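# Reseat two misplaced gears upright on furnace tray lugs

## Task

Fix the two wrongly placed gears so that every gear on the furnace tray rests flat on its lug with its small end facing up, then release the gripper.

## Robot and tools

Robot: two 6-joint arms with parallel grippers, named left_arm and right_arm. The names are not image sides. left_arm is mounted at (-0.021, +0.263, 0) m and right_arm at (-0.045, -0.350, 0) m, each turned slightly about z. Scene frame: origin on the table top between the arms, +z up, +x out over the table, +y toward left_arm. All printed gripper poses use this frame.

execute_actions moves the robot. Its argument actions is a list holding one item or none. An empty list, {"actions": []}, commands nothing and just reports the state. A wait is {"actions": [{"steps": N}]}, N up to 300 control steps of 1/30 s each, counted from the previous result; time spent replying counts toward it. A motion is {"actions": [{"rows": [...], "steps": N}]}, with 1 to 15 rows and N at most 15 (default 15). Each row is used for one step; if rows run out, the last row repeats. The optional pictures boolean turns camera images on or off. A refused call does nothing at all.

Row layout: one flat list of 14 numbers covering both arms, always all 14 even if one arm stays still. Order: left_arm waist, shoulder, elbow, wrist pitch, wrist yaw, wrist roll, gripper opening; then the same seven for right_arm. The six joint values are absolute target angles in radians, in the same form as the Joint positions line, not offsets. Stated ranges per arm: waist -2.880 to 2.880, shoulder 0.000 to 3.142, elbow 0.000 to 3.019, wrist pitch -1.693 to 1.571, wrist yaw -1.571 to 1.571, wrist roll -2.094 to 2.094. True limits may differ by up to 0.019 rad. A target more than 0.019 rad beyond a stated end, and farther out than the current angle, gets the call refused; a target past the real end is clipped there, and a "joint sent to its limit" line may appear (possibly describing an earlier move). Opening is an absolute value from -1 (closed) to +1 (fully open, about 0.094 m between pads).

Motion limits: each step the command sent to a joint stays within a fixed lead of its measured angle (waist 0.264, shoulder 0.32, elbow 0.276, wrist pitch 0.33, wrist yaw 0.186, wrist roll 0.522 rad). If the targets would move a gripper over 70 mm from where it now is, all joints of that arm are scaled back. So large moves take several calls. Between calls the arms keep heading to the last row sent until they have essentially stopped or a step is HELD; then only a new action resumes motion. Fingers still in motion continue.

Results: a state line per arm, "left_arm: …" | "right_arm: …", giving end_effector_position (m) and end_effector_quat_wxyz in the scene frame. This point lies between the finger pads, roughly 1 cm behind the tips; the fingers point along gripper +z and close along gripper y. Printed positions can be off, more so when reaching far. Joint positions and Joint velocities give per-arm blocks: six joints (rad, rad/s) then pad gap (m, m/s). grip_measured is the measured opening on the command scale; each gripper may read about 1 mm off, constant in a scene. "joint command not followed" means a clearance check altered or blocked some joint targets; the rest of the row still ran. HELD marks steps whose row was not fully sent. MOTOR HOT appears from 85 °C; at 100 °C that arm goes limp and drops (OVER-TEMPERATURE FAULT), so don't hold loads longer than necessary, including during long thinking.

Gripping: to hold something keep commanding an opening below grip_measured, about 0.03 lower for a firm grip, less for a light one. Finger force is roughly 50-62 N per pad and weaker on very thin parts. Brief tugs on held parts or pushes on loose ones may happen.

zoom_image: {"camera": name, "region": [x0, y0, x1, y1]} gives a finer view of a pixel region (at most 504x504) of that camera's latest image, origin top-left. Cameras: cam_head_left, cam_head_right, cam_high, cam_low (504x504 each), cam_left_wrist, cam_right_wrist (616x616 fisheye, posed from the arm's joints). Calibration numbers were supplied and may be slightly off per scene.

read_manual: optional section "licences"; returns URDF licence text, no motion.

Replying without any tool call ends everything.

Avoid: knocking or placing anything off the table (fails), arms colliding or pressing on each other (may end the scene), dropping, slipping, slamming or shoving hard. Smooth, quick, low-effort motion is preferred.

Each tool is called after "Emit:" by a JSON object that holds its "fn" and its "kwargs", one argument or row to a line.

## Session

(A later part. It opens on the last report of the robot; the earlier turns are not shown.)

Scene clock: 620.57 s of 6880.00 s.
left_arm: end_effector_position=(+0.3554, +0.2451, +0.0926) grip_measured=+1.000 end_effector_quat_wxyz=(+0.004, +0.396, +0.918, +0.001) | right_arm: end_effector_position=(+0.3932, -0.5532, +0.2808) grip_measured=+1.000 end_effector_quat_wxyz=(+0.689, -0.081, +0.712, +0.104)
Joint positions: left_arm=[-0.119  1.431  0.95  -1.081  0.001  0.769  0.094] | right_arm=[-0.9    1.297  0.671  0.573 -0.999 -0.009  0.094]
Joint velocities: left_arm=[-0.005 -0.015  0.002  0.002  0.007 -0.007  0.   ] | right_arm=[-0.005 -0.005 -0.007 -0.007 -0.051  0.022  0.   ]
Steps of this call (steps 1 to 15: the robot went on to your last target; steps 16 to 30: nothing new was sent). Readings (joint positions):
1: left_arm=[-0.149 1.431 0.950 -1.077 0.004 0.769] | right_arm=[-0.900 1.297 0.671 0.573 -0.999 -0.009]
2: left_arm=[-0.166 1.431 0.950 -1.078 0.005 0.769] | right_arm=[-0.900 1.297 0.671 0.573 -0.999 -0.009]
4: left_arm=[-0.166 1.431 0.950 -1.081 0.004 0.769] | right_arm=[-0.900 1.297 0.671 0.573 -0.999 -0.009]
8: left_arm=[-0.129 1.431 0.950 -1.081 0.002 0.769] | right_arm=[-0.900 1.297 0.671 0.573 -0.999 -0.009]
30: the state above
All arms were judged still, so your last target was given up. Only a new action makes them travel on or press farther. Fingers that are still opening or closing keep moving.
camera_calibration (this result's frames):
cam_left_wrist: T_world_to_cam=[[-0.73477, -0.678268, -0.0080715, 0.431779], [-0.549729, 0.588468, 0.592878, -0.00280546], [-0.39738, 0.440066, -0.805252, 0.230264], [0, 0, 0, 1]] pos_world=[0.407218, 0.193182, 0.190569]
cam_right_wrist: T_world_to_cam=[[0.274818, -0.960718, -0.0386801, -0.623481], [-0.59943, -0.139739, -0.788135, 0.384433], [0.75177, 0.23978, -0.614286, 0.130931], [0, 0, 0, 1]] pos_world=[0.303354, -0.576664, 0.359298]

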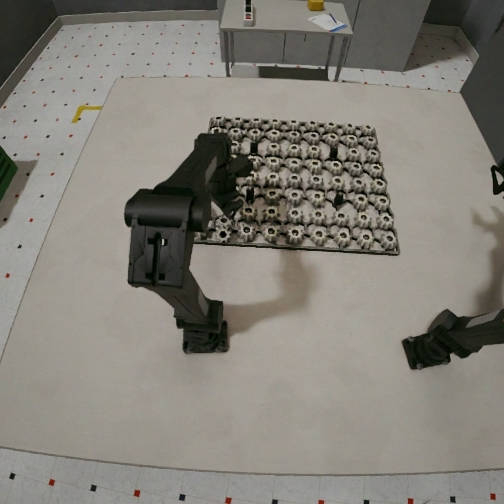

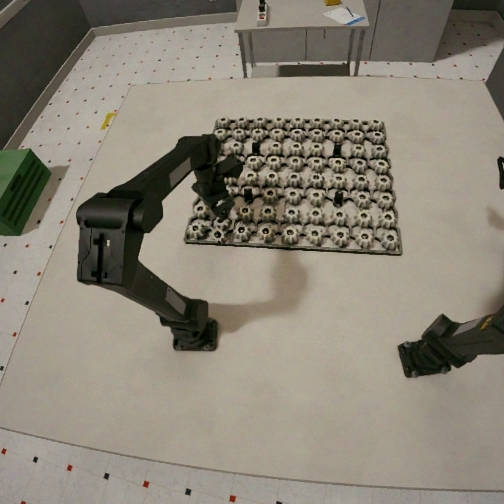

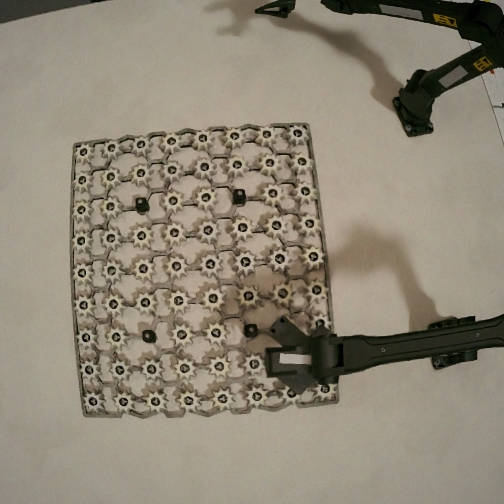

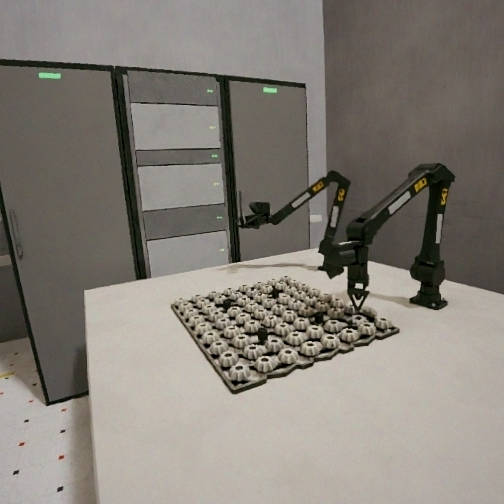

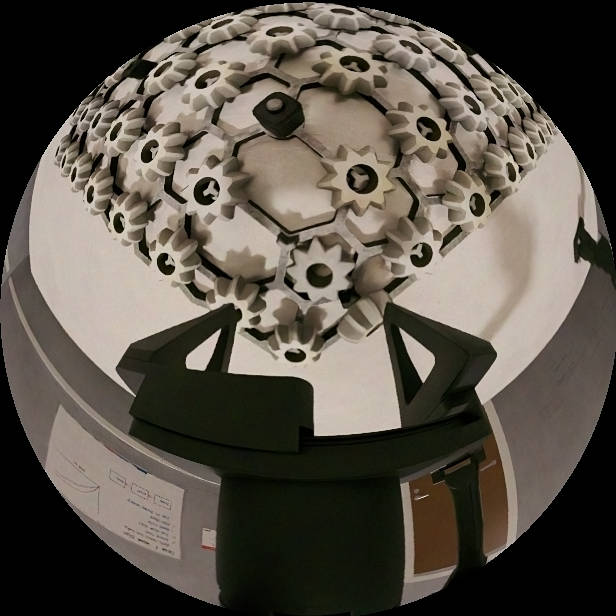

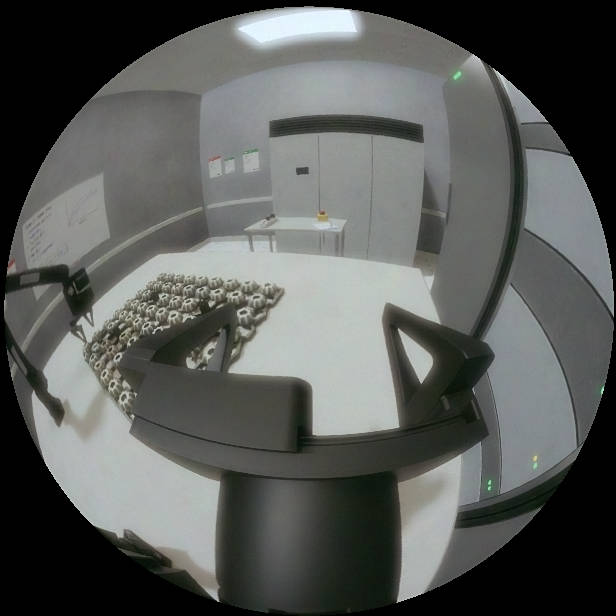

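Emit:
{"fn": "execute_actions", "kwargs": {
  "actions": [
    {"rows": [[-0.137,1.431,0.95,-1.08,0,0,0.5, -0.9,1.287,0.72,0.593,-1.0,0,1],[-0.137,1.431,0.95,-1.08,0,0,0.5, -0.9,1.287,0.72,0.593,-1.0,0,1],[-0.137,1.431,0.95,-1.08,0,0,0.5, -0.9,1.287,0.72,0.593,-1.0,0,1],[-0.137,1.431,0.95,-1.08,0,0,0.5, -0.9,1.287,0.72,0.593,-1.0,0,1],[-0.137,1.431,0.95,-1.08,0,0,0.5, -0.9,1.287,0.72,0.593,-1.0,0,1],[-0.137,1.431,0.95,-1.08,0,0,0.5, -0.9,1.287,0.72,0.593,-1.0,0,1],[-0.137,1.431,0.95,-1.08,0,0,0.5, -0.9,1.287,0.72,0.593,-1.0,0,1],[-0.137,1.47,0.91,-1.0,0,0,0.5, -0.9,1.287,0.72,0.593,-1.0,0,1],[-0.137,1.47,0.91,-1.0,0,0,0.5, -0.9,1.287,0.72,0.593,-1.0,0,1],[-0.137,1.47,0.91,-1.0,0,0,0.5, -0.9,1.287,0.72,0.593,-1.0,0,1],[-0.137,1.47,0.91,-1.0,0,0,0.5, -0.9,1.287,0.72,0.593,-1.0,0,1],[-0.137,1.515,0.87,-0.917,0,0,0.5, -0.9,1.287,0.72,0.593,-1.0,0,1]]}
  ],
  "pictures": false
}}

Emit:
{"fn": "execute_actions", "kwargs": {
  "actions": [
    {"steps": 25}
  ]
}}

Scene clock: 643.73 s of 6880.00 s.
left_arm: end_effector_position=(+0.3602, +0.2411, +0.0552) grip_measured=+0.502 end_effector_quat_wxyz=(+0.020, +0.052, +0.998, -0.001) | right_arm: end_effector_position=(+0.3932, -0.5532, +0.2808) grip_measured=+1.000 end_effector_quat_wxyz=(+0.689, -0.081, +0.712, +0.104)
Joint positions: left_arm=[-0.129  1.481  0.889 -0.94   0.001  0.048  0.071] | right_arm=[-0.9    1.297  0.671  0.573 -0.999 -0.009  0.094]
Joint velocities: left_arm=[ 0.005  0.396 -0.203  0.237  0.022 -0.212 -0.   ] | right_arm=[-0.005 -0.015  0.012 -0.007 -0.007 -0.007  0.   ]
Steps of this call (steps 1 to 90: nothing new was sent; then 19.67 s passed at rest; steps 91 to 105: all 15 steps of this action). Readings (joint positions):
91: left_arm=[-0.120 1.431 0.950 -1.081 0.001 0.694] | right_arm=[-0.900 1.297 0.671 0.573 -0.999 -0.009]
92: left_arm=[-0.122 1.431 0.950 -1.081 0.001 0.596] | right_arm=[-0.900 1.297 0.671 0.573 -0.999 -0.009]
94: left_arm=[-0.126 1.431 0.950 -1.081 0.001 0.405] | right_arm=[-0.900 1.297 0.671 0.573 -0.999 -0.009]
98: left_arm=[-0.129 1.432 0.946 -1.069 0.001 0.174] | right_arm=[-0.900 1.297 0.671 0.573 -0.999 -0.009]
105: the state above

Scene clock: 644.57 s of 6880.00 s.
left_arm: end_effector_position=(+0.3519, +0.2416, +0.0369) grip_measured=+0.502 end_effector_quat_wxyz=(-0.000, +0.035, +0.999, -0.001) | right_arm: end_effector_position=(+0.3932, -0.5532, +0.2808) grip_measured=+1.000 end_effector_quat_wxyz=(+0.689, -0.081, +0.712, +0.104)
Joint positions: left_arm=[-0.129  1.516  0.871 -0.926  0.001  0.015  0.071] | right_arm=[-0.9    1.297  0.671  0.573 -0.999 -0.009  0.094]
Joint velocities: left_arm=[-0.024 -0.015 -0.002 -0.007  0.11  -0.037  0.001] | right_arm=[-0.005 -0.005 -0.012 -0.007 -0.066 -0.066  0.   ]
Steps of this call (steps 1 to 25: the robot went on to your last target). Readings (joint positions):
1: left_arm=[-0.129 1.493 0.883 -0.935 0.001 0.041] | right_arm=[-0.900 1.297 0.671 0.573 -0.999 -0.009]
2: left_arm=[-0.129 1.503 0.878 -0.932 0.001 0.035] | right_arm=[-0.900 1.297 0.671 0.573 -0.999 -0.009]
4: left_arm=[-0.129 1.515 0.872 -0.931 0.001 0.028] | right_arm=[-0.900 1.297 0.671 0.573 -0.999 -0.009]
8: left_arm=[-0.129 1.516 0.871 -0.927 0.001 0.020] | right_arm=[-0.900 1.297 0.671 0.573 -0.999 -0.009]
25: the state above
camera_calibration (this result's frames):
cam_left_wrist: T_world_to_cam=[[-0.0810487, -0.996709, -0.00144737, 0.272992], [-0.798103, 0.0640288, 0.59911, 0.244213], [-0.597045, 0.0497122, -0.800666, 0.349977], [0, 0, 0, 1]] pos_world=[0.425985, 0.239059, 0.1343]
cam_right_wrist: T_world_to_cam=[[0.274818, -0.960718, -0.0386801, -0.623481], [-0.59943, -0.139739, -0.788135, 0.384433], [0.75177, 0.23978, -0.614286, 0.130931], [0, 0, 0, 1]] pos_world=[0.303354, -0.576664, 0.359298]

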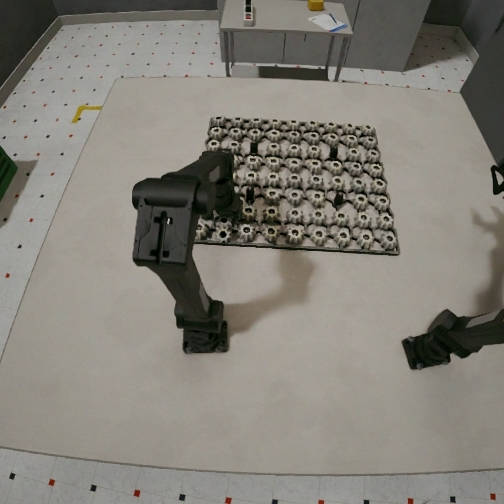

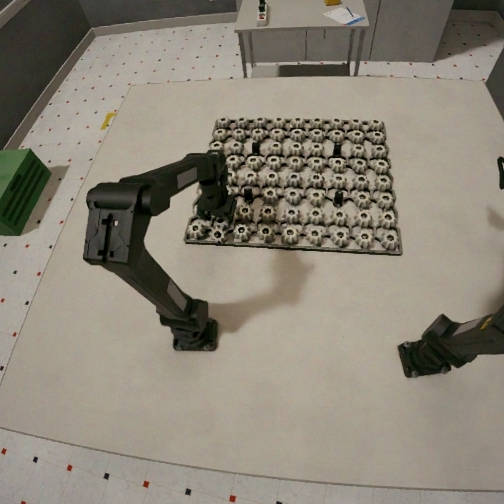

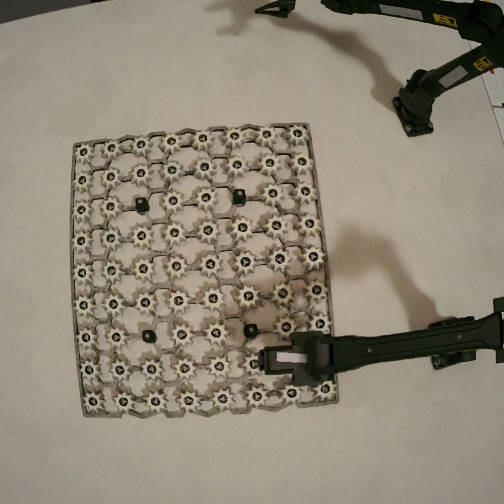

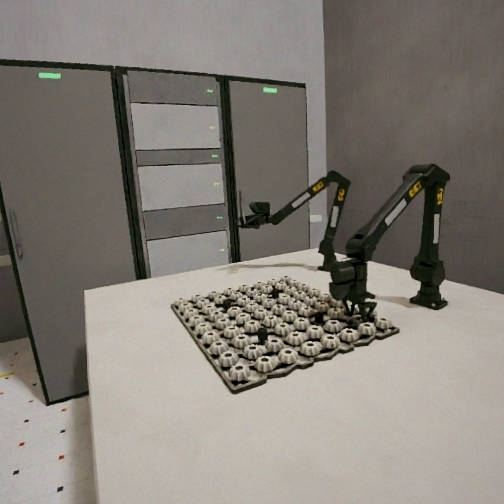

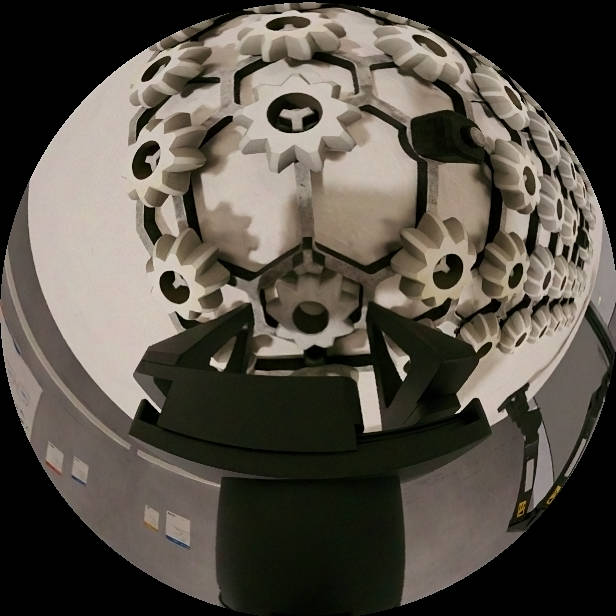

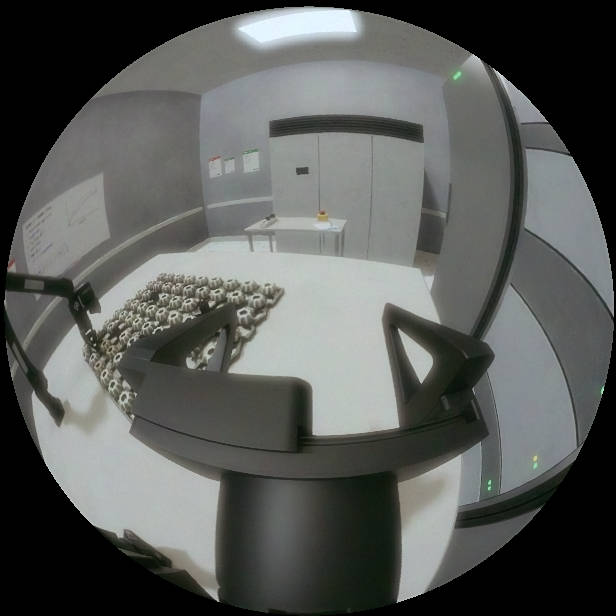

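Emit:
{"fn": "execute_actions", "kwargs": {
  "actions": [
    {"rows": [[-0.129,1.54,0.862,-0.885,0,0,0.5, -0.049,1.2145,0.66,0.58,-1.456,1.57,1],[-0.129,1.54,0.862,-0.885,0,0,0.5, -0.049,1.2145,0.66,0.58,-1.456,1.57,1],[-0.129,1.54,0.862,-0.885,0,0,0.5, -0.049,1.2145,0.66,0.58,-1.456,1.57,1],[-0.129,1.54,0.862,-0.885,0,0,0.5, -0.049,1.2145,0.66,0.58,-1.456,1.57,1],[-0.129,1.54,0.862,-0.885,0,0,0.5, -0.049,1.2145,0.66,0.58,-1.456,1.57,1],[-0.129,1.54,0.862,-0.885,0,0,0.5, -0.049,1.2145,0.66,0.58,-1.456,1.57,1],[-0.129,1.54,0.862,-0.885,0,0,0.5, -0.049,1.2145,0.66,0.58,-1.456,1.57,1],[-0.129,1.54,0.862,-0.885,0,0,0.5, -0.049,1.2145,0.66,0.58,-1.456,1.57,1],[-0.129,1.54,0.862,-0.885,0,0,0.0, -0.049,1.2145,0.66,0.58,-1.456,1.57,1]]}
  ],
  "pictures": false
}}

Emit:
{"fn": "execute_actions", "kwargs": {
  "actions": [
    {"steps": 10}
  ],
  "pictures": false
}}

Scene clock: 667.43 s of 6880.00 s.
left_arm: end_effector_position=(+0.3586, +0.2392, +0.0350) grip_measured=+0.003 end_effector_quat_wxyz=(+0.012, +0.036, +0.999, -0.004) | right_arm: end_effector_position=(+0.3278, -0.1686, +0.3038) grip_measured=+1.000 end_effector_quat_wxyz=(+0.257, -0.197, +0.679, +0.659)
Joint positions: left_arm=[-0.131  1.521  0.87  -0.895  0.008  0.014  0.047] | right_arm=[-0.133  1.238  0.666  0.573 -1.45   0.918  0.094]
Joint velocities: left_arm=[-0.005  0.015  0.002 -0.012 -0.11  -0.081 -0.   ] | right_arm=[ 1.832 -0.024  0.002 -0.007  0.007  2.835  0.   ]
Steps of this call (steps 1 to 15: the robot went on to your last target; steps 16 to 90: nothing new was sent; then 19.37 s passed at rest; steps 91 to 105: all 15 steps of this action). Readings (joint positions):
91: left_arm=[-0.129 1.516 0.870 -0.921 0.001 0.015] | right_arm=[-0.892 1.296 0.671 0.573 -1.039 0.032]
92: left_arm=[-0.129 1.516 0.870 -0.912 0.001 0.015] | right_arm=[-0.870 1.292 0.670 0.573 -1.091 0.085]
94: left_arm=[-0.129 1.518 0.870 -0.900 0.001 0.015] | right_arm=[-0.791 1.281 0.667 0.573 -1.197 0.192]
98: left_arm=[-0.129 1.520 0.870 -0.896 0.001 0.015] | right_arm=[-0.577 1.256 0.666 0.573 -1.390 0.422]
105: the state above

Scene clock: 667.77 s of 6880.00 s.
left_arm: end_effector_position=(+0.3586, +0.2392, +0.0350) grip_measured=+0.003 end_effector_quat_wxyz=(+0.012, +0.036, +0.999, -0.004) | right_arm: end_effector_position=(+0.3062, -0.1375, +0.3048) grip_measured=+1.000 end_effector_quat_wxyz=(+0.031, -0.033, +0.706, +0.707)
Joint positions: left_arm=[-0.131  1.521  0.87  -0.895  0.008  0.014  0.047] | right_arm=[-0.047  1.227  0.659  0.573 -1.456  1.485  0.094]
Joint velocities: left_arm=[-0.005  0.005  0.002 -0.012  0.022 -0.022  0.   ] | right_arm=[-0.122  0.024 -0.007  0.012 -0.051  0.462  0.   ]
Steps of this call (steps 1 to 10: the robot went on to your last target). Readings (joint positions):
1: left_arm=[-0.131 1.521 0.870 -0.895 0.008 0.014] | right_arm=[-0.078 1.237 0.666 0.573 -1.453 1.016]
2: left_arm=[-0.131 1.521 0.870 -0.895 0.008 0.014] | right_arm=[-0.037 1.236 0.665 0.573 -1.455 1.114]
4: left_arm=[-0.131 1.521 0.870 -0.895 0.008 0.014] | right_arm=[-0.005 1.231 0.662 0.573 -1.456 1.274]
8: left_arm=[-0.131 1.521 0.870 -0.895 0.008 0.014] | right_arm=[-0.034 1.227 0.659 0.573 -1.456 1.443]
10: the state above

Grip closed to 0 — missed. Look.

Emit:
{"fn": "execute_actions", "kwargs": {
  "actions": []
}}

Scene clock: 673.53 s of 6880.00 s.
left_arm: end_effector_position=(+0.3586, +0.2392, +0.0350) grip_measured=+0.003 end_effector_quat_wxyz=(+0.012, +0.036, +0.999, -0.004) | right_arm: end_effector_position=(+0.3068, -0.1385, +0.3048) grip_measured=+1.000 end_effector_quat_wxyz=(+0.006, -0.006, +0.707, +0.707)
Joint positions: left_arm=[-0.131  1.521  0.87  -0.895  0.008  0.014  0.047] | right_arm=[-0.049  1.227  0.659  0.573 -1.456  1.559  0.094]
Joint velocities: left_arm=[-0.005 -0.005 -0.002  0.007  0.037  0.081 -0.001] | right_arm=[-0.005 -0.005 -0.002 -0.002  0.022 -0.022  0.   ]
Steps of this call (steps 1 to 30: the robot went on to your last target; steps 31 to 90: nothing new was sent; then 2.77 s passed at rest). Readings (joint positions):
1: left_arm=[-0.131 1.521 0.870 -0.895 0.008 0.014] | right_arm=[-0.049 1.227 0.659 0.573 -1.456 1.500]
2: left_arm=[-0.131 1.521 0.870 -0.895 0.008 0.014] | right_arm=[-0.049 1.227 0.659 0.573 -1.456 1.512]
4: left_arm=[-0.131 1.521 0.870 -0.895 0.008 0.014] | right_arm=[-0.049 1.227 0.659 0.573 -1.456 1.529]
8: left_arm=[-0.131 1.521 0.870 -0.895 0.008 0.014] | right_arm=[-0.049 1.227 0.659 0.573 -1.456 1.547]
90: the state above
All arms were judged still, so your last target was given up. Only a new action makes them travel on or press farther. Fingers that are still opening or closing keep moving.
camera_calibration (this result's frames):
cam_left_wrist: T_world_to_cam=[[-0.082324, -0.996592, 0.0051742, 0.271388], [-0.812798, 0.0701441, 0.578308, 0.255412], [-0.5767, 0.043403, -0.815802, 0.347333], [0, 0, 0, 1]] pos_world=[0.430247, 0.237472, 0.134244]
cam_right_wrist: T_world_to_cam=[[0.0138871, 0.0173346, -0.999753, 0.308109], [-0.805587, -0.592089, -0.0214562, 0.176441], [-0.592314, 0.805686, 0.00574214, 0.412974], [0, 0, 0, 1]] pos_world=[0.38247, -0.2336, 0.309448]

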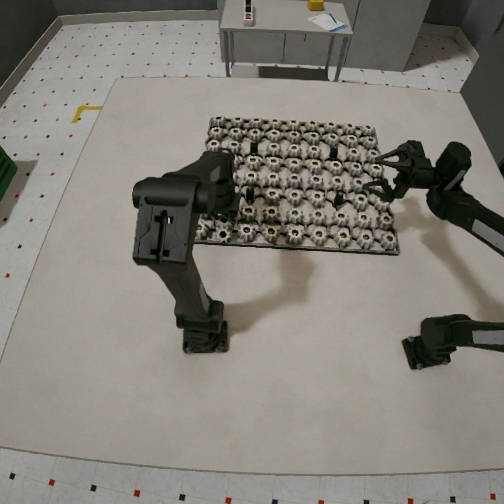

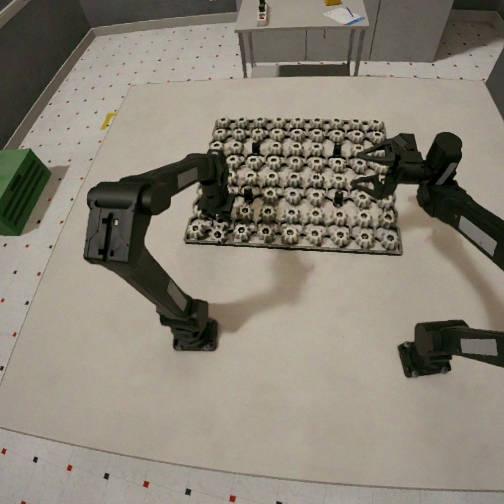

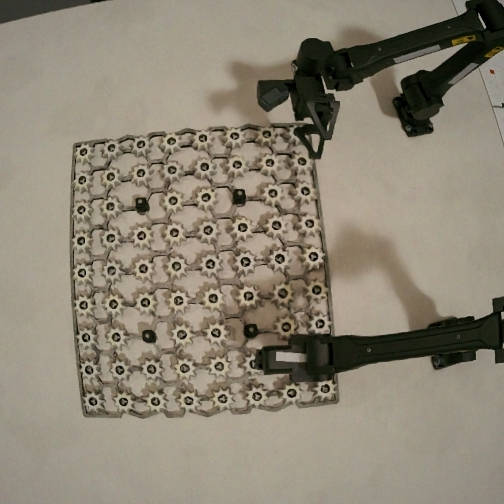

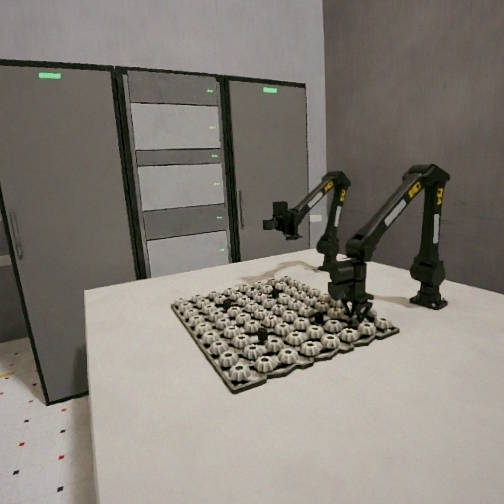

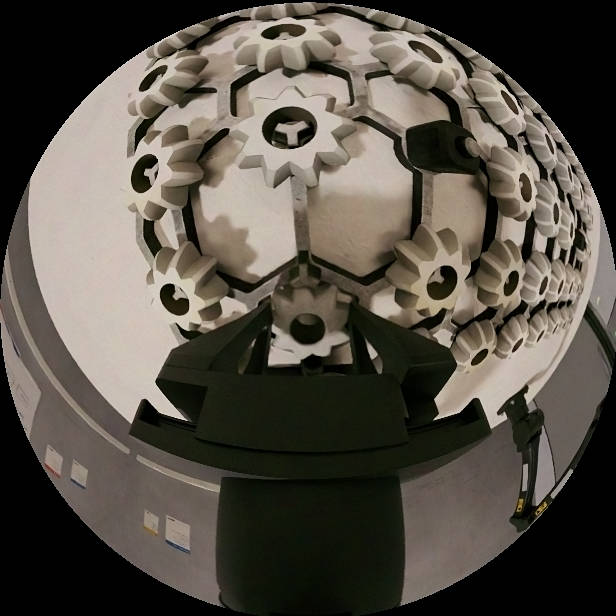

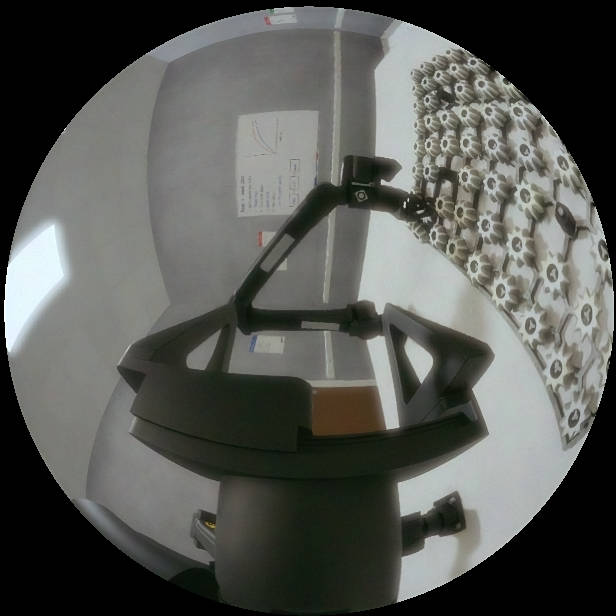

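Emit:
{"fn": "execute_actions", "kwargs": {
  "actions": [
    {"rows": [[-0.131,1.521,0.87,-0.895,0,0,-0.15, -0.049,1.2145,0.66,0.58,-1.456,1.57,1]],"steps":10}
  ],
  "pictures": false
}}

Scene clock: 680.23 s of 6880.00 s.
left_arm: end_effector_position=(+0.3600, +0.2395, +0.0374) grip_measured=-0.147 end_effector_quat_wxyz=(+0.016, +0.035, +0.999, -0.004) | right_arm: end_effector_position=(+0.3068, -0.1385, +0.3048) grip_measured=+1.000 end_effector_quat_wxyz=(+0.006, -0.006, +0.707, +0.707)
Joint positions: left_arm=[-0.131  1.515  0.871 -0.894  0.006  0.013  0.04 ] | right_arm=[-0.049  1.227  0.659  0.573 -1.456  1.559  0.094]
Joint velocities: left_arm=[-0.005  0.005 -0.007 -0.012 -0.037 -0.022 -0.001] | right_arm=[-0.005  0.005  0.002  0.002 -0.022  0.007  0.   ]
Steps of this call (steps 1 to 90: nothing new was sent; then 3.37 s passed at rest; steps 91 to 100: all 10 steps of this action). Readings (joint positions):
91: left_arm=[-0.131 1.520 0.870 -0.895 0.009 0.014] | right_arm=[-0.049 1.227 0.659 0.573 -1.456 1.559]
92: left_arm=[-0.131 1.516 0.871 -0.894 0.006 0.014] | right_arm=[-0.049 1.227 0.659 0.573 -1.456 1.559]
94: left_arm=[-0.131 1.515 0.871 -0.894 0.006 0.013] | right_arm=[-0.049 1.227 0.659 0.573 -1.456 1.559]
98: left_arm=[-0.131 1.515 0.871 -0.894 0.006 0.013] | right_arm=[-0.049 1.227 0.659 0.573 -1.456 1.559]
100: the state above

Emit:
{"fn": "execute_actions", "kwargs": {
  "actions": [
    {"rows": [[-0.131,1.50,0.88,-0.93,0,0,0.36, -0.049,1.2145,0.66,0.58,-1.456,1.57,1],[-0.131,1.50,0.88,-0.93,0,0,0.36, -0.049,1.2145,0.66,0.58,-1.456,1.57,1],[-0.131,1.50,0.88,-0.93,0,0,0.36, -0.049,1.2145,0.66,0.58,-1.456,1.57,1],[-0.131,1.50,0.88,-0.93,0,0,0.36, -0.049,1.2145,0.66,0.58,-1.456,1.57,1],[-0.131,1.50,0.88,-0.93,0,0,0.36, -0.049,1.2145,0.66,0.58,-1.456,1.57,1],[-0.131,1.50,0.88,-0.93,0,0,0.36, -0.049,1.2145,0.66,0.58,-1.456,1.57,1],[-0.131,1.545,0.86,-0.89,0,0,0.36, -0.049,1.2145,0.66,0.58,-1.456,1.57,1]]}
  ],
  "pictures": false
}}

Emit:
{"fn": "execute_actions", "kwargs": {
  "actions": [
    {"steps": 15}
  ]
}}

Scene clock: 694.27 s of 6880.00 s.
left_arm: end_effector_position=(+0.3568, +0.2403, +0.0326) grip_measured=+0.358 end_effector_quat_wxyz=(+0.006, +0.035, +0.999, -0.001) | right_arm: end_effector_position=(+0.3068, -0.1385, +0.3048) grip_measured=+1.000 end_effector_quat_wxyz=(+0.006, -0.006, +0.707, +0.707)
Joint positions: left_arm=[-0.131  1.528  0.87  -0.901  0.003  0.013  0.064] | right_arm=[-0.049  1.227  0.659  0.573 -1.456  1.559  0.094]
Joint velocities: left_arm=[-0.005  0.005 -0.012 -0.002  0.066  0.022 -0.   ] | right_arm=[-0.015 -0.005 -0.007 -0.007  0.022  0.095  0.   ]
Steps of this call (steps 1 to 15: the robot went on to your last target; steps 16 to 90: nothing new was sent; then 10.53 s passed at rest; steps 91 to 105: all 15 steps of this action). Readings (joint positions):
91: left_arm=[-0.131 1.515 0.871 -0.898 0.005 0.013] | right_arm=[-0.049 1.227 0.659 0.573 -1.456 1.559]
92: left_arm=[-0.131 1.515 0.871 -0.906 0.003 0.013] | right_arm=[-0.049 1.227 0.659 0.573 -1.456 1.559]
94: left_arm=[-0.131 1.515 0.871 -0.918 0.003 0.013] | right_arm=[-0.049 1.227 0.659 0.573 -1.456 1.559]
98: left_arm=[-0.131 1.517 0.870 -0.912 0.003 0.013] | right_arm=[-0.049 1.227 0.659 0.573 -1.456 1.559]
105: the state above

Scene clock: 694.77 s of 6880.00 s.
left_arm: end_effector_position=(+0.3568, +0.2403, +0.0326) grip_measured=+0.358 end_effector_quat_wxyz=(+0.006, +0.035, +0.999, -0.001) | right_arm: end_effector_position=(+0.3068, -0.1385, +0.3048) grip_measured=+1.000 end_effector_quat_wxyz=(+0.006, -0.006, +0.707, +0.707)
Joint positions: left_arm=[-0.131  1.528  0.87  -0.901  0.003  0.013  0.064] | right_arm=[-0.049  1.227  0.659  0.573 -1.456  1.559  0.094]
Joint velocities: left_arm=[ 0.015 -0.024 -0.002  0.012  0.066  0.037 -0.002] | right_arm=[-0.005 -0.015 -0.002 -0.002  0.022 -0.051  0.   ]
Steps of this call (steps 1 to 15: the robot went on to your last target). Readings (joint positions):
1: left_arm=[-0.131 1.528 0.870 -0.901 0.003 0.013] | right_arm=[-0.049 1.227 0.659 0.573 -1.456 1.559]
2: left_arm=[-0.131 1.528 0.870 -0.901 0.003 0.013] | right_arm=[-0.049 1.227 0.659 0.573 -1.456 1.559]
4: left_arm=[-0.131 1.528 0.870 -0.901 0.003 0.013] | right_arm=[-0.049 1.227 0.659 0.573 -1.456 1.559]
8: left_arm=[-0.131 1.528 0.870 -0.901 0.003 0.013] | right_arm=[-0.049 1.227 0.659 0.573 -1.456 1.559]
15: the state above
All arms were judged still, so your last target was given up. Only a new action makes them travel on or press farther. Fingers that are still opening or closing keep moving.
camera_calibration (this result's frames):
cam_left_wrist: T_world_to_cam=[[-0.0806666, -0.996741, -0.000227795, 0.271958], [-0.805986, 0.0650943, 0.588344, 0.253676], [-0.586412, 0.0476433, -0.808611, 0.346508], [0, 0, 0, 1]] pos_world=[0.429594, 0.23805, 0.131003]
cam_right_wrist: T_world_to_cam=[[0.0138871, 0.0173346, -0.999753, 0.308109], [-0.805587, -0.592089, -0.0214562, 0.176441], [-0.592314, 0.805686, 0.00574214, 0.412974], [0, 0, 0, 1]] pos_world=[0.38247, -0.2336, 0.309448]

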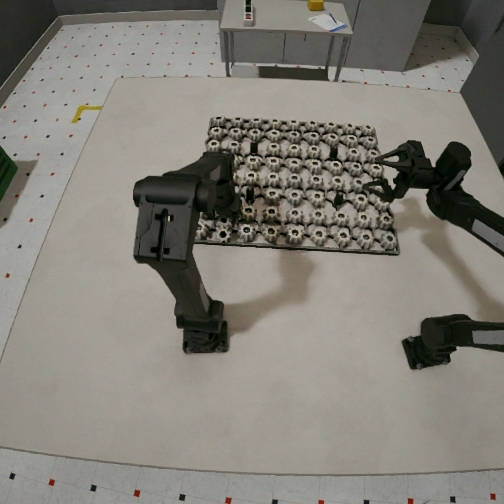

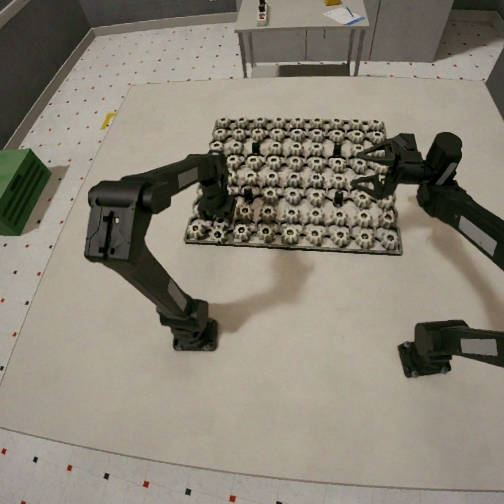

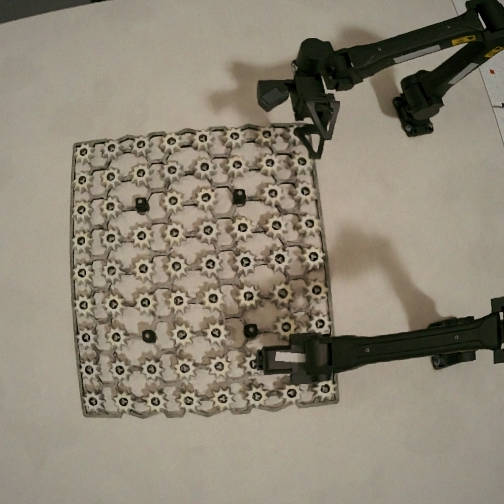

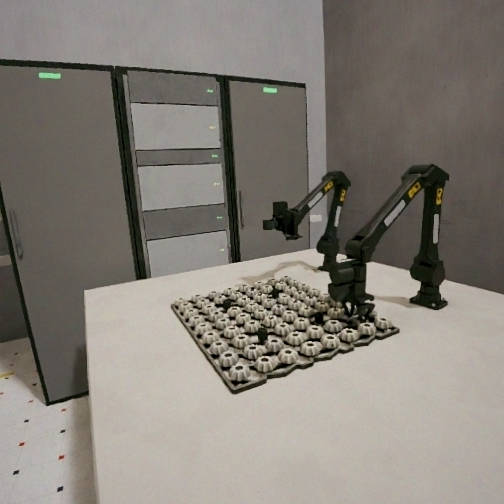

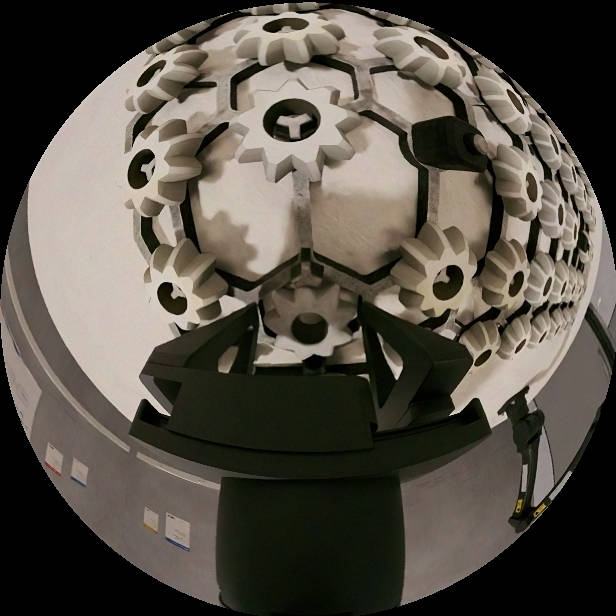

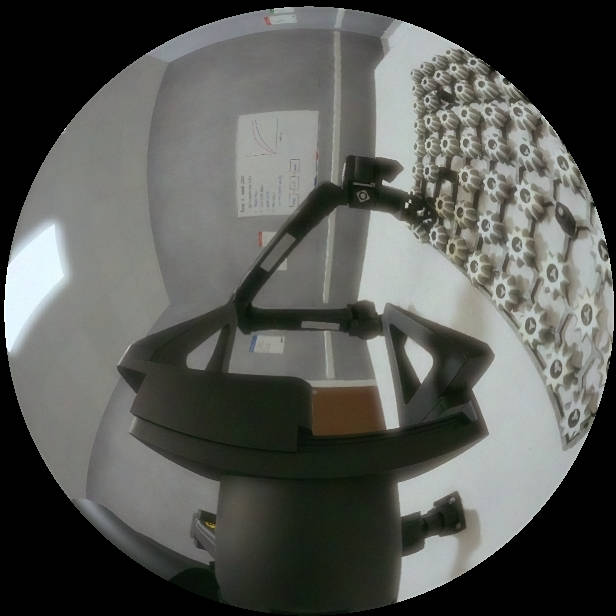

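Emit:
{"fn": "execute_actions", "kwargs": {
  "actions": [
    {"rows": [[-0.131,1.545,0.86,-0.89,0,0,0.05, -0.049,1.2145,0.66,0.58,-1.456,1.57,1]],"steps":12}
  ],
  "pictures": false
}}

Scene clock: 704.40 s of 6880.00 s.
left_arm: end_effector_position=(+0.3586, +0.2389, +0.0329) grip_measured=+0.053 end_effector_quat_wxyz=(+0.010, +0.036, +0.999, -0.004) | right_arm: end_effector_position=(+0.3068, -0.1385, +0.3048) grip_measured=+1.000 end_effector_quat_wxyz=(+0.006, -0.006, +0.707, +0.707)
Joint positions: left_arm=[-0.132  1.527  0.87  -0.893  0.007  0.013  0.049] | right_arm=[-0.049  1.227  0.659  0.573 -1.456  1.559  0.094]
Joint velocities: left_arm=[-0.005  0.005  0.002 -0.007  0.007  0.037  0.   ] | right_arm=[-0.005 -0.005  0.007  0.007 -0.037 -0.022  0.   ]
Steps of this call (steps 1 to 90: nothing new was sent; then 6.23 s passed at rest; steps 91 to 102: all 12 steps of this action). Readings (joint positions):
91: left_arm=[-0.131 1.528 0.870 -0.901 0.003 0.013] | right_arm=[-0.049 1.227 0.659 0.573 -1.456 1.559]
92: left_arm=[-0.131 1.528 0.870 -0.899 0.007 0.013] | right_arm=[-0.049 1.227 0.659 0.573 -1.456 1.559]
94: left_arm=[-0.132 1.527 0.870 -0.893 0.007 0.013] | right_arm=[-0.049 1.227 0.659 0.573 -1.456 1.559]
98: left_arm=[-0.132 1.527 0.870 -0.893 0.007 0.013] | right_arm=[-0.049 1.227 0.659 0.573 -1.456 1.559]
102: the state above

Emit:
{"fn": "execute_actions", "kwargs": {
  "actions": [
    {"rows": [[-0.131,1.47,0.92,-1.0,0,0,0.4, -0.049,1.2145,0.66,0.58,-1.456,1.57,1],[-0.131,1.47,0.92,-1.0,0,0,0.4, -0.049,1.2145,0.66,0.58,-1.456,1.57,1],[-0.131,1.47,0.92,-1.0,0,0,0.4, -0.049,1.2145,0.66,0.58,-1.456,1.57,1],[-0.131,1.47,0.92,-1.0,0,0,0.4, -0.049,1.2145,0.66,0.58,-1.456,1.57,1],[-0.131,1.47,0.92,-1.0,0,0.7,0.4, -0.049,1.2145,0.66,0.58,-1.456,1.57,1]]}
  ],
  "pictures": false
}}

Emit:
{"fn": "execute_actions", "kwargs": {
  "actions": [
    {"rows": [[-0.131,1.51,0.875,-0.93,0,0.7,0.4, -0.049,1.2145,0.66,0.58,-1.456,1.57,1],[-0.131,1.51,0.875,-0.93,0,0.7,0.4, -0.049,1.2145,0.66,0.58,-1.456,1.57,1],[-0.131,1.51,0.875,-0.93,0,0.7,0.4, -0.049,1.2145,0.66,0.58,-1.456,1.57,1],[-0.131,1.51,0.875,-0.93,0,0.7,0.4, -0.049,1.2145,0.66,0.58,-1.456,1.57,1],[-0.131,1.51,0.875,-0.93,0,0.7,0.4, -0.049,1.2145,0.66,0.58,-1.456,1.57,1],[-0.131,1.55,0.855,-0.885,0,0.7,0.4, -0.049,1.2145,0.66,0.58,-1.456,1.57,1]]}
  ],
  "pictures": false
}}

Emit:
{"fn": "execute_actions", "kwargs": {
  "actions": [
    {"steps": 12}
  ]
}}

Scene clock: 726.00 s of 6880.00 s.
left_arm: end_effector_position=(+0.3407, +0.2410, +0.0516) grip_measured=+0.398 end_effector_quat_wxyz=(-0.011, +0.332, +0.943, -0.004) | right_arm: end_effector_position=(+0.3068, -0.1385, +0.3048) grip_measured=+1.000 end_effector_quat_wxyz=(+0.006, -0.006, +0.707, +0.707)
Joint positions: left_arm=[-0.132  1.477  0.874 -0.992  0.002  0.618  0.066] | right_arm=[-0.049  1.227  0.659  0.573 -1.456  1.559  0.094]
Joint velocities: left_arm=[-0.015 -0.005 -0.002  0.007 -0.022  0.505  0.001] | right_arm=[ 0.005 -0.005  0.007  0.017 -0.022  0.007  0.   ]
Steps of this call (steps 1 to 15: the robot went on to your last target; steps 16 to 90: nothing new was sent; then 18.10 s passed at rest; steps 91 to 105: all 15 steps of this action). Readings (joint positions):
91: left_arm=[-0.132 1.525 0.873 -0.909 0.006 0.013] | right_arm=[-0.049 1.227 0.659 0.573 -1.456 1.559]
92: left_arm=[-0.132 1.520 0.874 -0.939 0.003 0.013] | right_arm=[-0.049 1.227 0.659 0.573 -1.456 1.559]
94: left_arm=[-0.132 1.504 0.874 -0.977 0.003 0.013] | right_arm=[-0.049 1.227 0.659 0.573 -1.456 1.559]
98: left_arm=[-0.132 1.479 0.874 -0.990 0.002 0.363] | right_arm=[-0.049 1.227 0.659 0.573 -1.456 1.559]
105: the state above

Scene clock: 726.50 s of 6880.00 s.
left_arm: end_effector_position=(+0.3556, +0.2396, +0.0274) grip_measured=+0.398 end_effector_quat_wxyz=(+0.003, +0.362, +0.932, -0.001) | right_arm: end_effector_position=(+0.3068, -0.1385, +0.3048) grip_measured=+1.000 end_effector_quat_wxyz=(+0.006, -0.006, +0.707, +0.707)
Joint positions: left_arm=[-0.132  1.539  0.866 -0.893  0.004  0.681  0.066] | right_arm=[-0.049  1.227  0.659  0.573 -1.456  1.559  0.094]
Joint velocities: left_arm=[ 0.015 -0.005 -0.002 -0.017 -0.066  0.11   0.   ] | right_arm=[-0.015 -0.005  0.017 -0.007 -0.022  0.051  0.   ]
Steps of this call (steps 1 to 15: all 15 steps of this action). Readings (joint positions):
1: left_arm=[-0.132 1.477 0.874 -0.984 0.002 0.631] | right_arm=[-0.049 1.227 0.659 0.573 -1.456 1.559]
2: left_arm=[-0.132 1.479 0.874 -0.969 0.002 0.642] | right_arm=[-0.049 1.227 0.659 0.573 -1.456 1.559]
4: left_arm=[-0.132 1.484 0.874 -0.947 0.002 0.658] | right_arm=[-0.049 1.227 0.659 0.573 -1.456 1.559]
8: left_arm=[-0.132 1.508 0.871 -0.908 0.002 0.674] | right_arm=[-0.049 1.227 0.659 0.573 -1.456 1.559]
15: the state above

Scene clock: 726.90 s of 6880.00 s.
left_arm: end_effector_position=(+0.3556, +0.2396, +0.0274) grip_measured=+0.398 end_effector_quat_wxyz=(+0.003, +0.363, +0.932, -0.001) | right_arm: end_effector_position=(+0.3068, -0.1385, +0.3048) grip_measured=+1.000 end_effector_quat_wxyz=(+0.006, -0.006, +0.707, +0.707)
Joint positions: left_arm=[-0.132  1.539  0.866 -0.893  0.004  0.682  0.066] | right_arm=[-0.049  1.227  0.659  0.573 -1.456  1.559  0.094]
Joint velocities: left_arm=[-0.005  0.015 -0.007 -0.007  0.007  0.051  0.001] | right_arm=[-0.005  0.015  0.012 -0.002 -0.022 -0.007  0.   ]
Steps of this call (steps 1 to 12: the robot went on to your last target). Readings (joint positions):
1: left_arm=[-0.132 1.539 0.866 -0.893 0.004 0.682] | right_arm=[-0.049 1.227 0.659 0.573 -1.456 1.559]
2: left_arm=[-0.132 1.539 0.866 -0.893 0.004 0.682] | right_arm=[-0.049 1.227 0.659 0.573 -1.456 1.559]
4: left_arm=[-0.132 1.539 0.866 -0.893 0.004 0.682] | right_arm=[-0.049 1.227 0.659 0.573 -1.456 1.559]
8: left_arm=[-0.132 1.539 0.866 -0.893 0.004 0.682] | right_arm=[-0.049 1.227 0.659 0.573 -1.456 1.559]
12: the state above
camera_calibration (this result's frames):
cam_left_wrist: T_world_to_cam=[[-0.683202, -0.730222, -0.00318427, 0.421609], [-0.589113, 0.548592, 0.59329, 0.0626986], [-0.431486, 0.407213, -0.804983, 0.200285], [0, 0, 0, 1]] pos_world=[0.411401, 0.191914, 0.12537]
cam_right_wrist: T_world_to_cam=[[0.0138871, 0.0173346, -0.999753, 0.308109], [-0.805587, -0.592089, -0.0214562, 0.176441], [-0.592314, 0.805686, 0.00574214, 0.412974], [0, 0, 0, 1]] pos_world=[0.38247, -0.2336, 0.309448]

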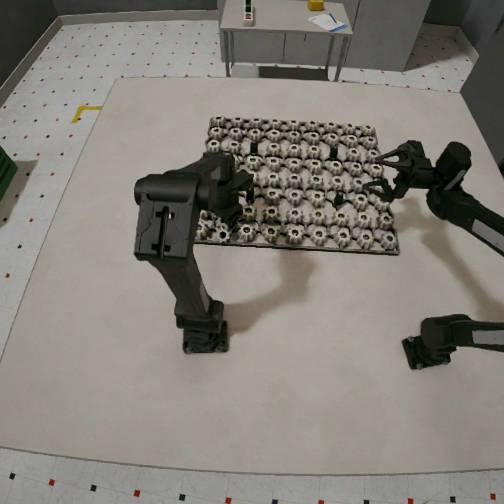

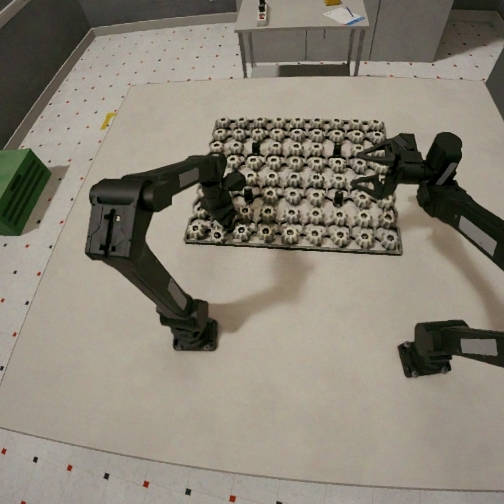

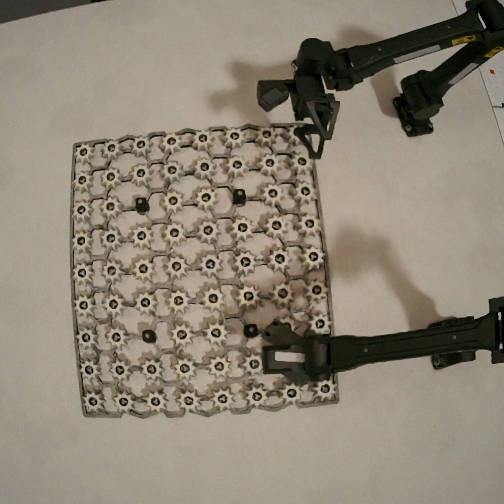

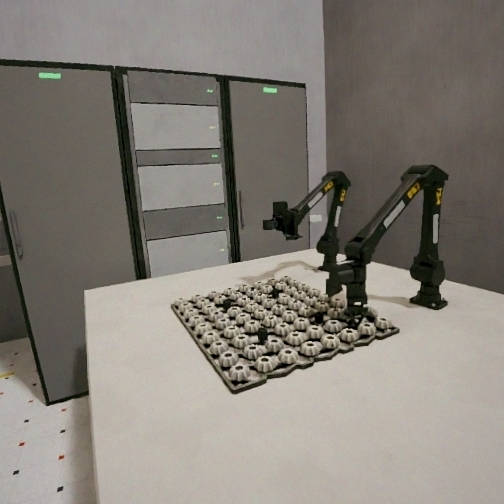

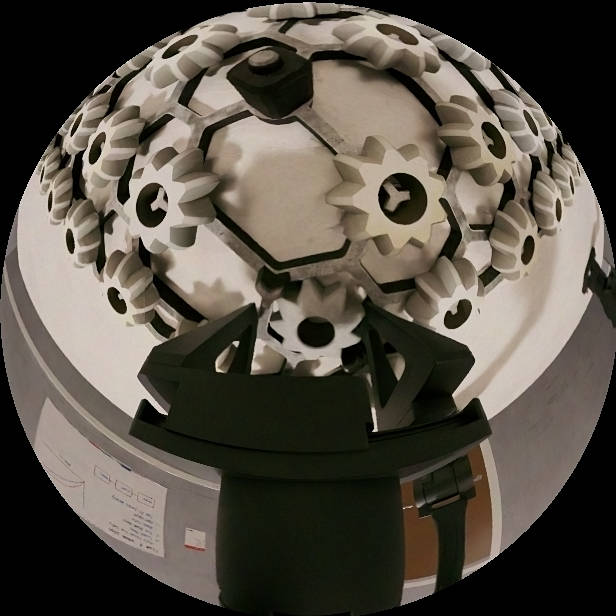

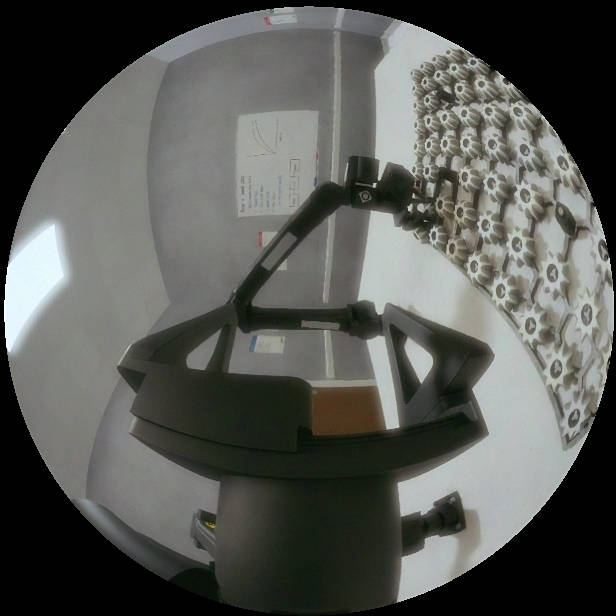

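Emit:
{"fn": "execute_actions", "kwargs": {
  "actions": [
    {"rows": [[-0.131,1.545,0.862,-0.89,0,0.7,0.05, -0.049,1.2145,0.66,0.58,-1.456,1.57,1]],"steps":12}
  ],
  "pictures": false
}}

Scene clock: 734.37 s of 6880.00 s.
left_arm: end_effector_position=(+0.3531, +0.2371, +0.0270) grip_measured=+0.168 end_effector_quat_wxyz=(+0.001, +0.366, +0.931, -0.005) | right_arm: end_effector_position=(+0.3068, -0.1385, +0.3048) grip_measured=+1.000 end_effector_quat_wxyz=(+0.006, -0.006, +0.707, +0.707)
Joint positions: left_arm=[-0.137  1.538  0.864 -0.898  0.01   0.686  0.055] | right_arm=[-0.049  1.227  0.659  0.573 -1.456  1.559  0.094]
Joint velocities: left_arm=[-0.015 -0.005 -0.002 -0.002 -0.007  0.037 -0.   ] | right_arm=[ 0.005  0.015 -0.007 -0.002  0.007 -0.007  0.   ]
Steps of this call (steps 1 to 15: the robot went on to your last target; steps 16 to 90: nothing new was sent; then 4.07 s passed at rest; steps 91 to 102: all 12 steps of this action). Readings (joint positions):
91: left_arm=[-0.132 1.539 0.866 -0.895 0.013 0.683] | right_arm=[-0.049 1.227 0.659 0.573 -1.456 1.559]
92: left_arm=[-0.136 1.538 0.864 -0.898 0.012 0.686] | right_arm=[-0.049 1.227 0.659 0.573 -1.456 1.559]
94: left_arm=[-0.137 1.538 0.864 -0.898 0.010 0.686] | right_arm=[-0.049 1.227 0.659 0.573 -1.456 1.559]
98: left_arm=[-0.137 1.538 0.864 -0.898 0.010 0.686] | right_arm=[-0.049 1.227 0.659 0.573 -1.456 1.559]
102: the state above


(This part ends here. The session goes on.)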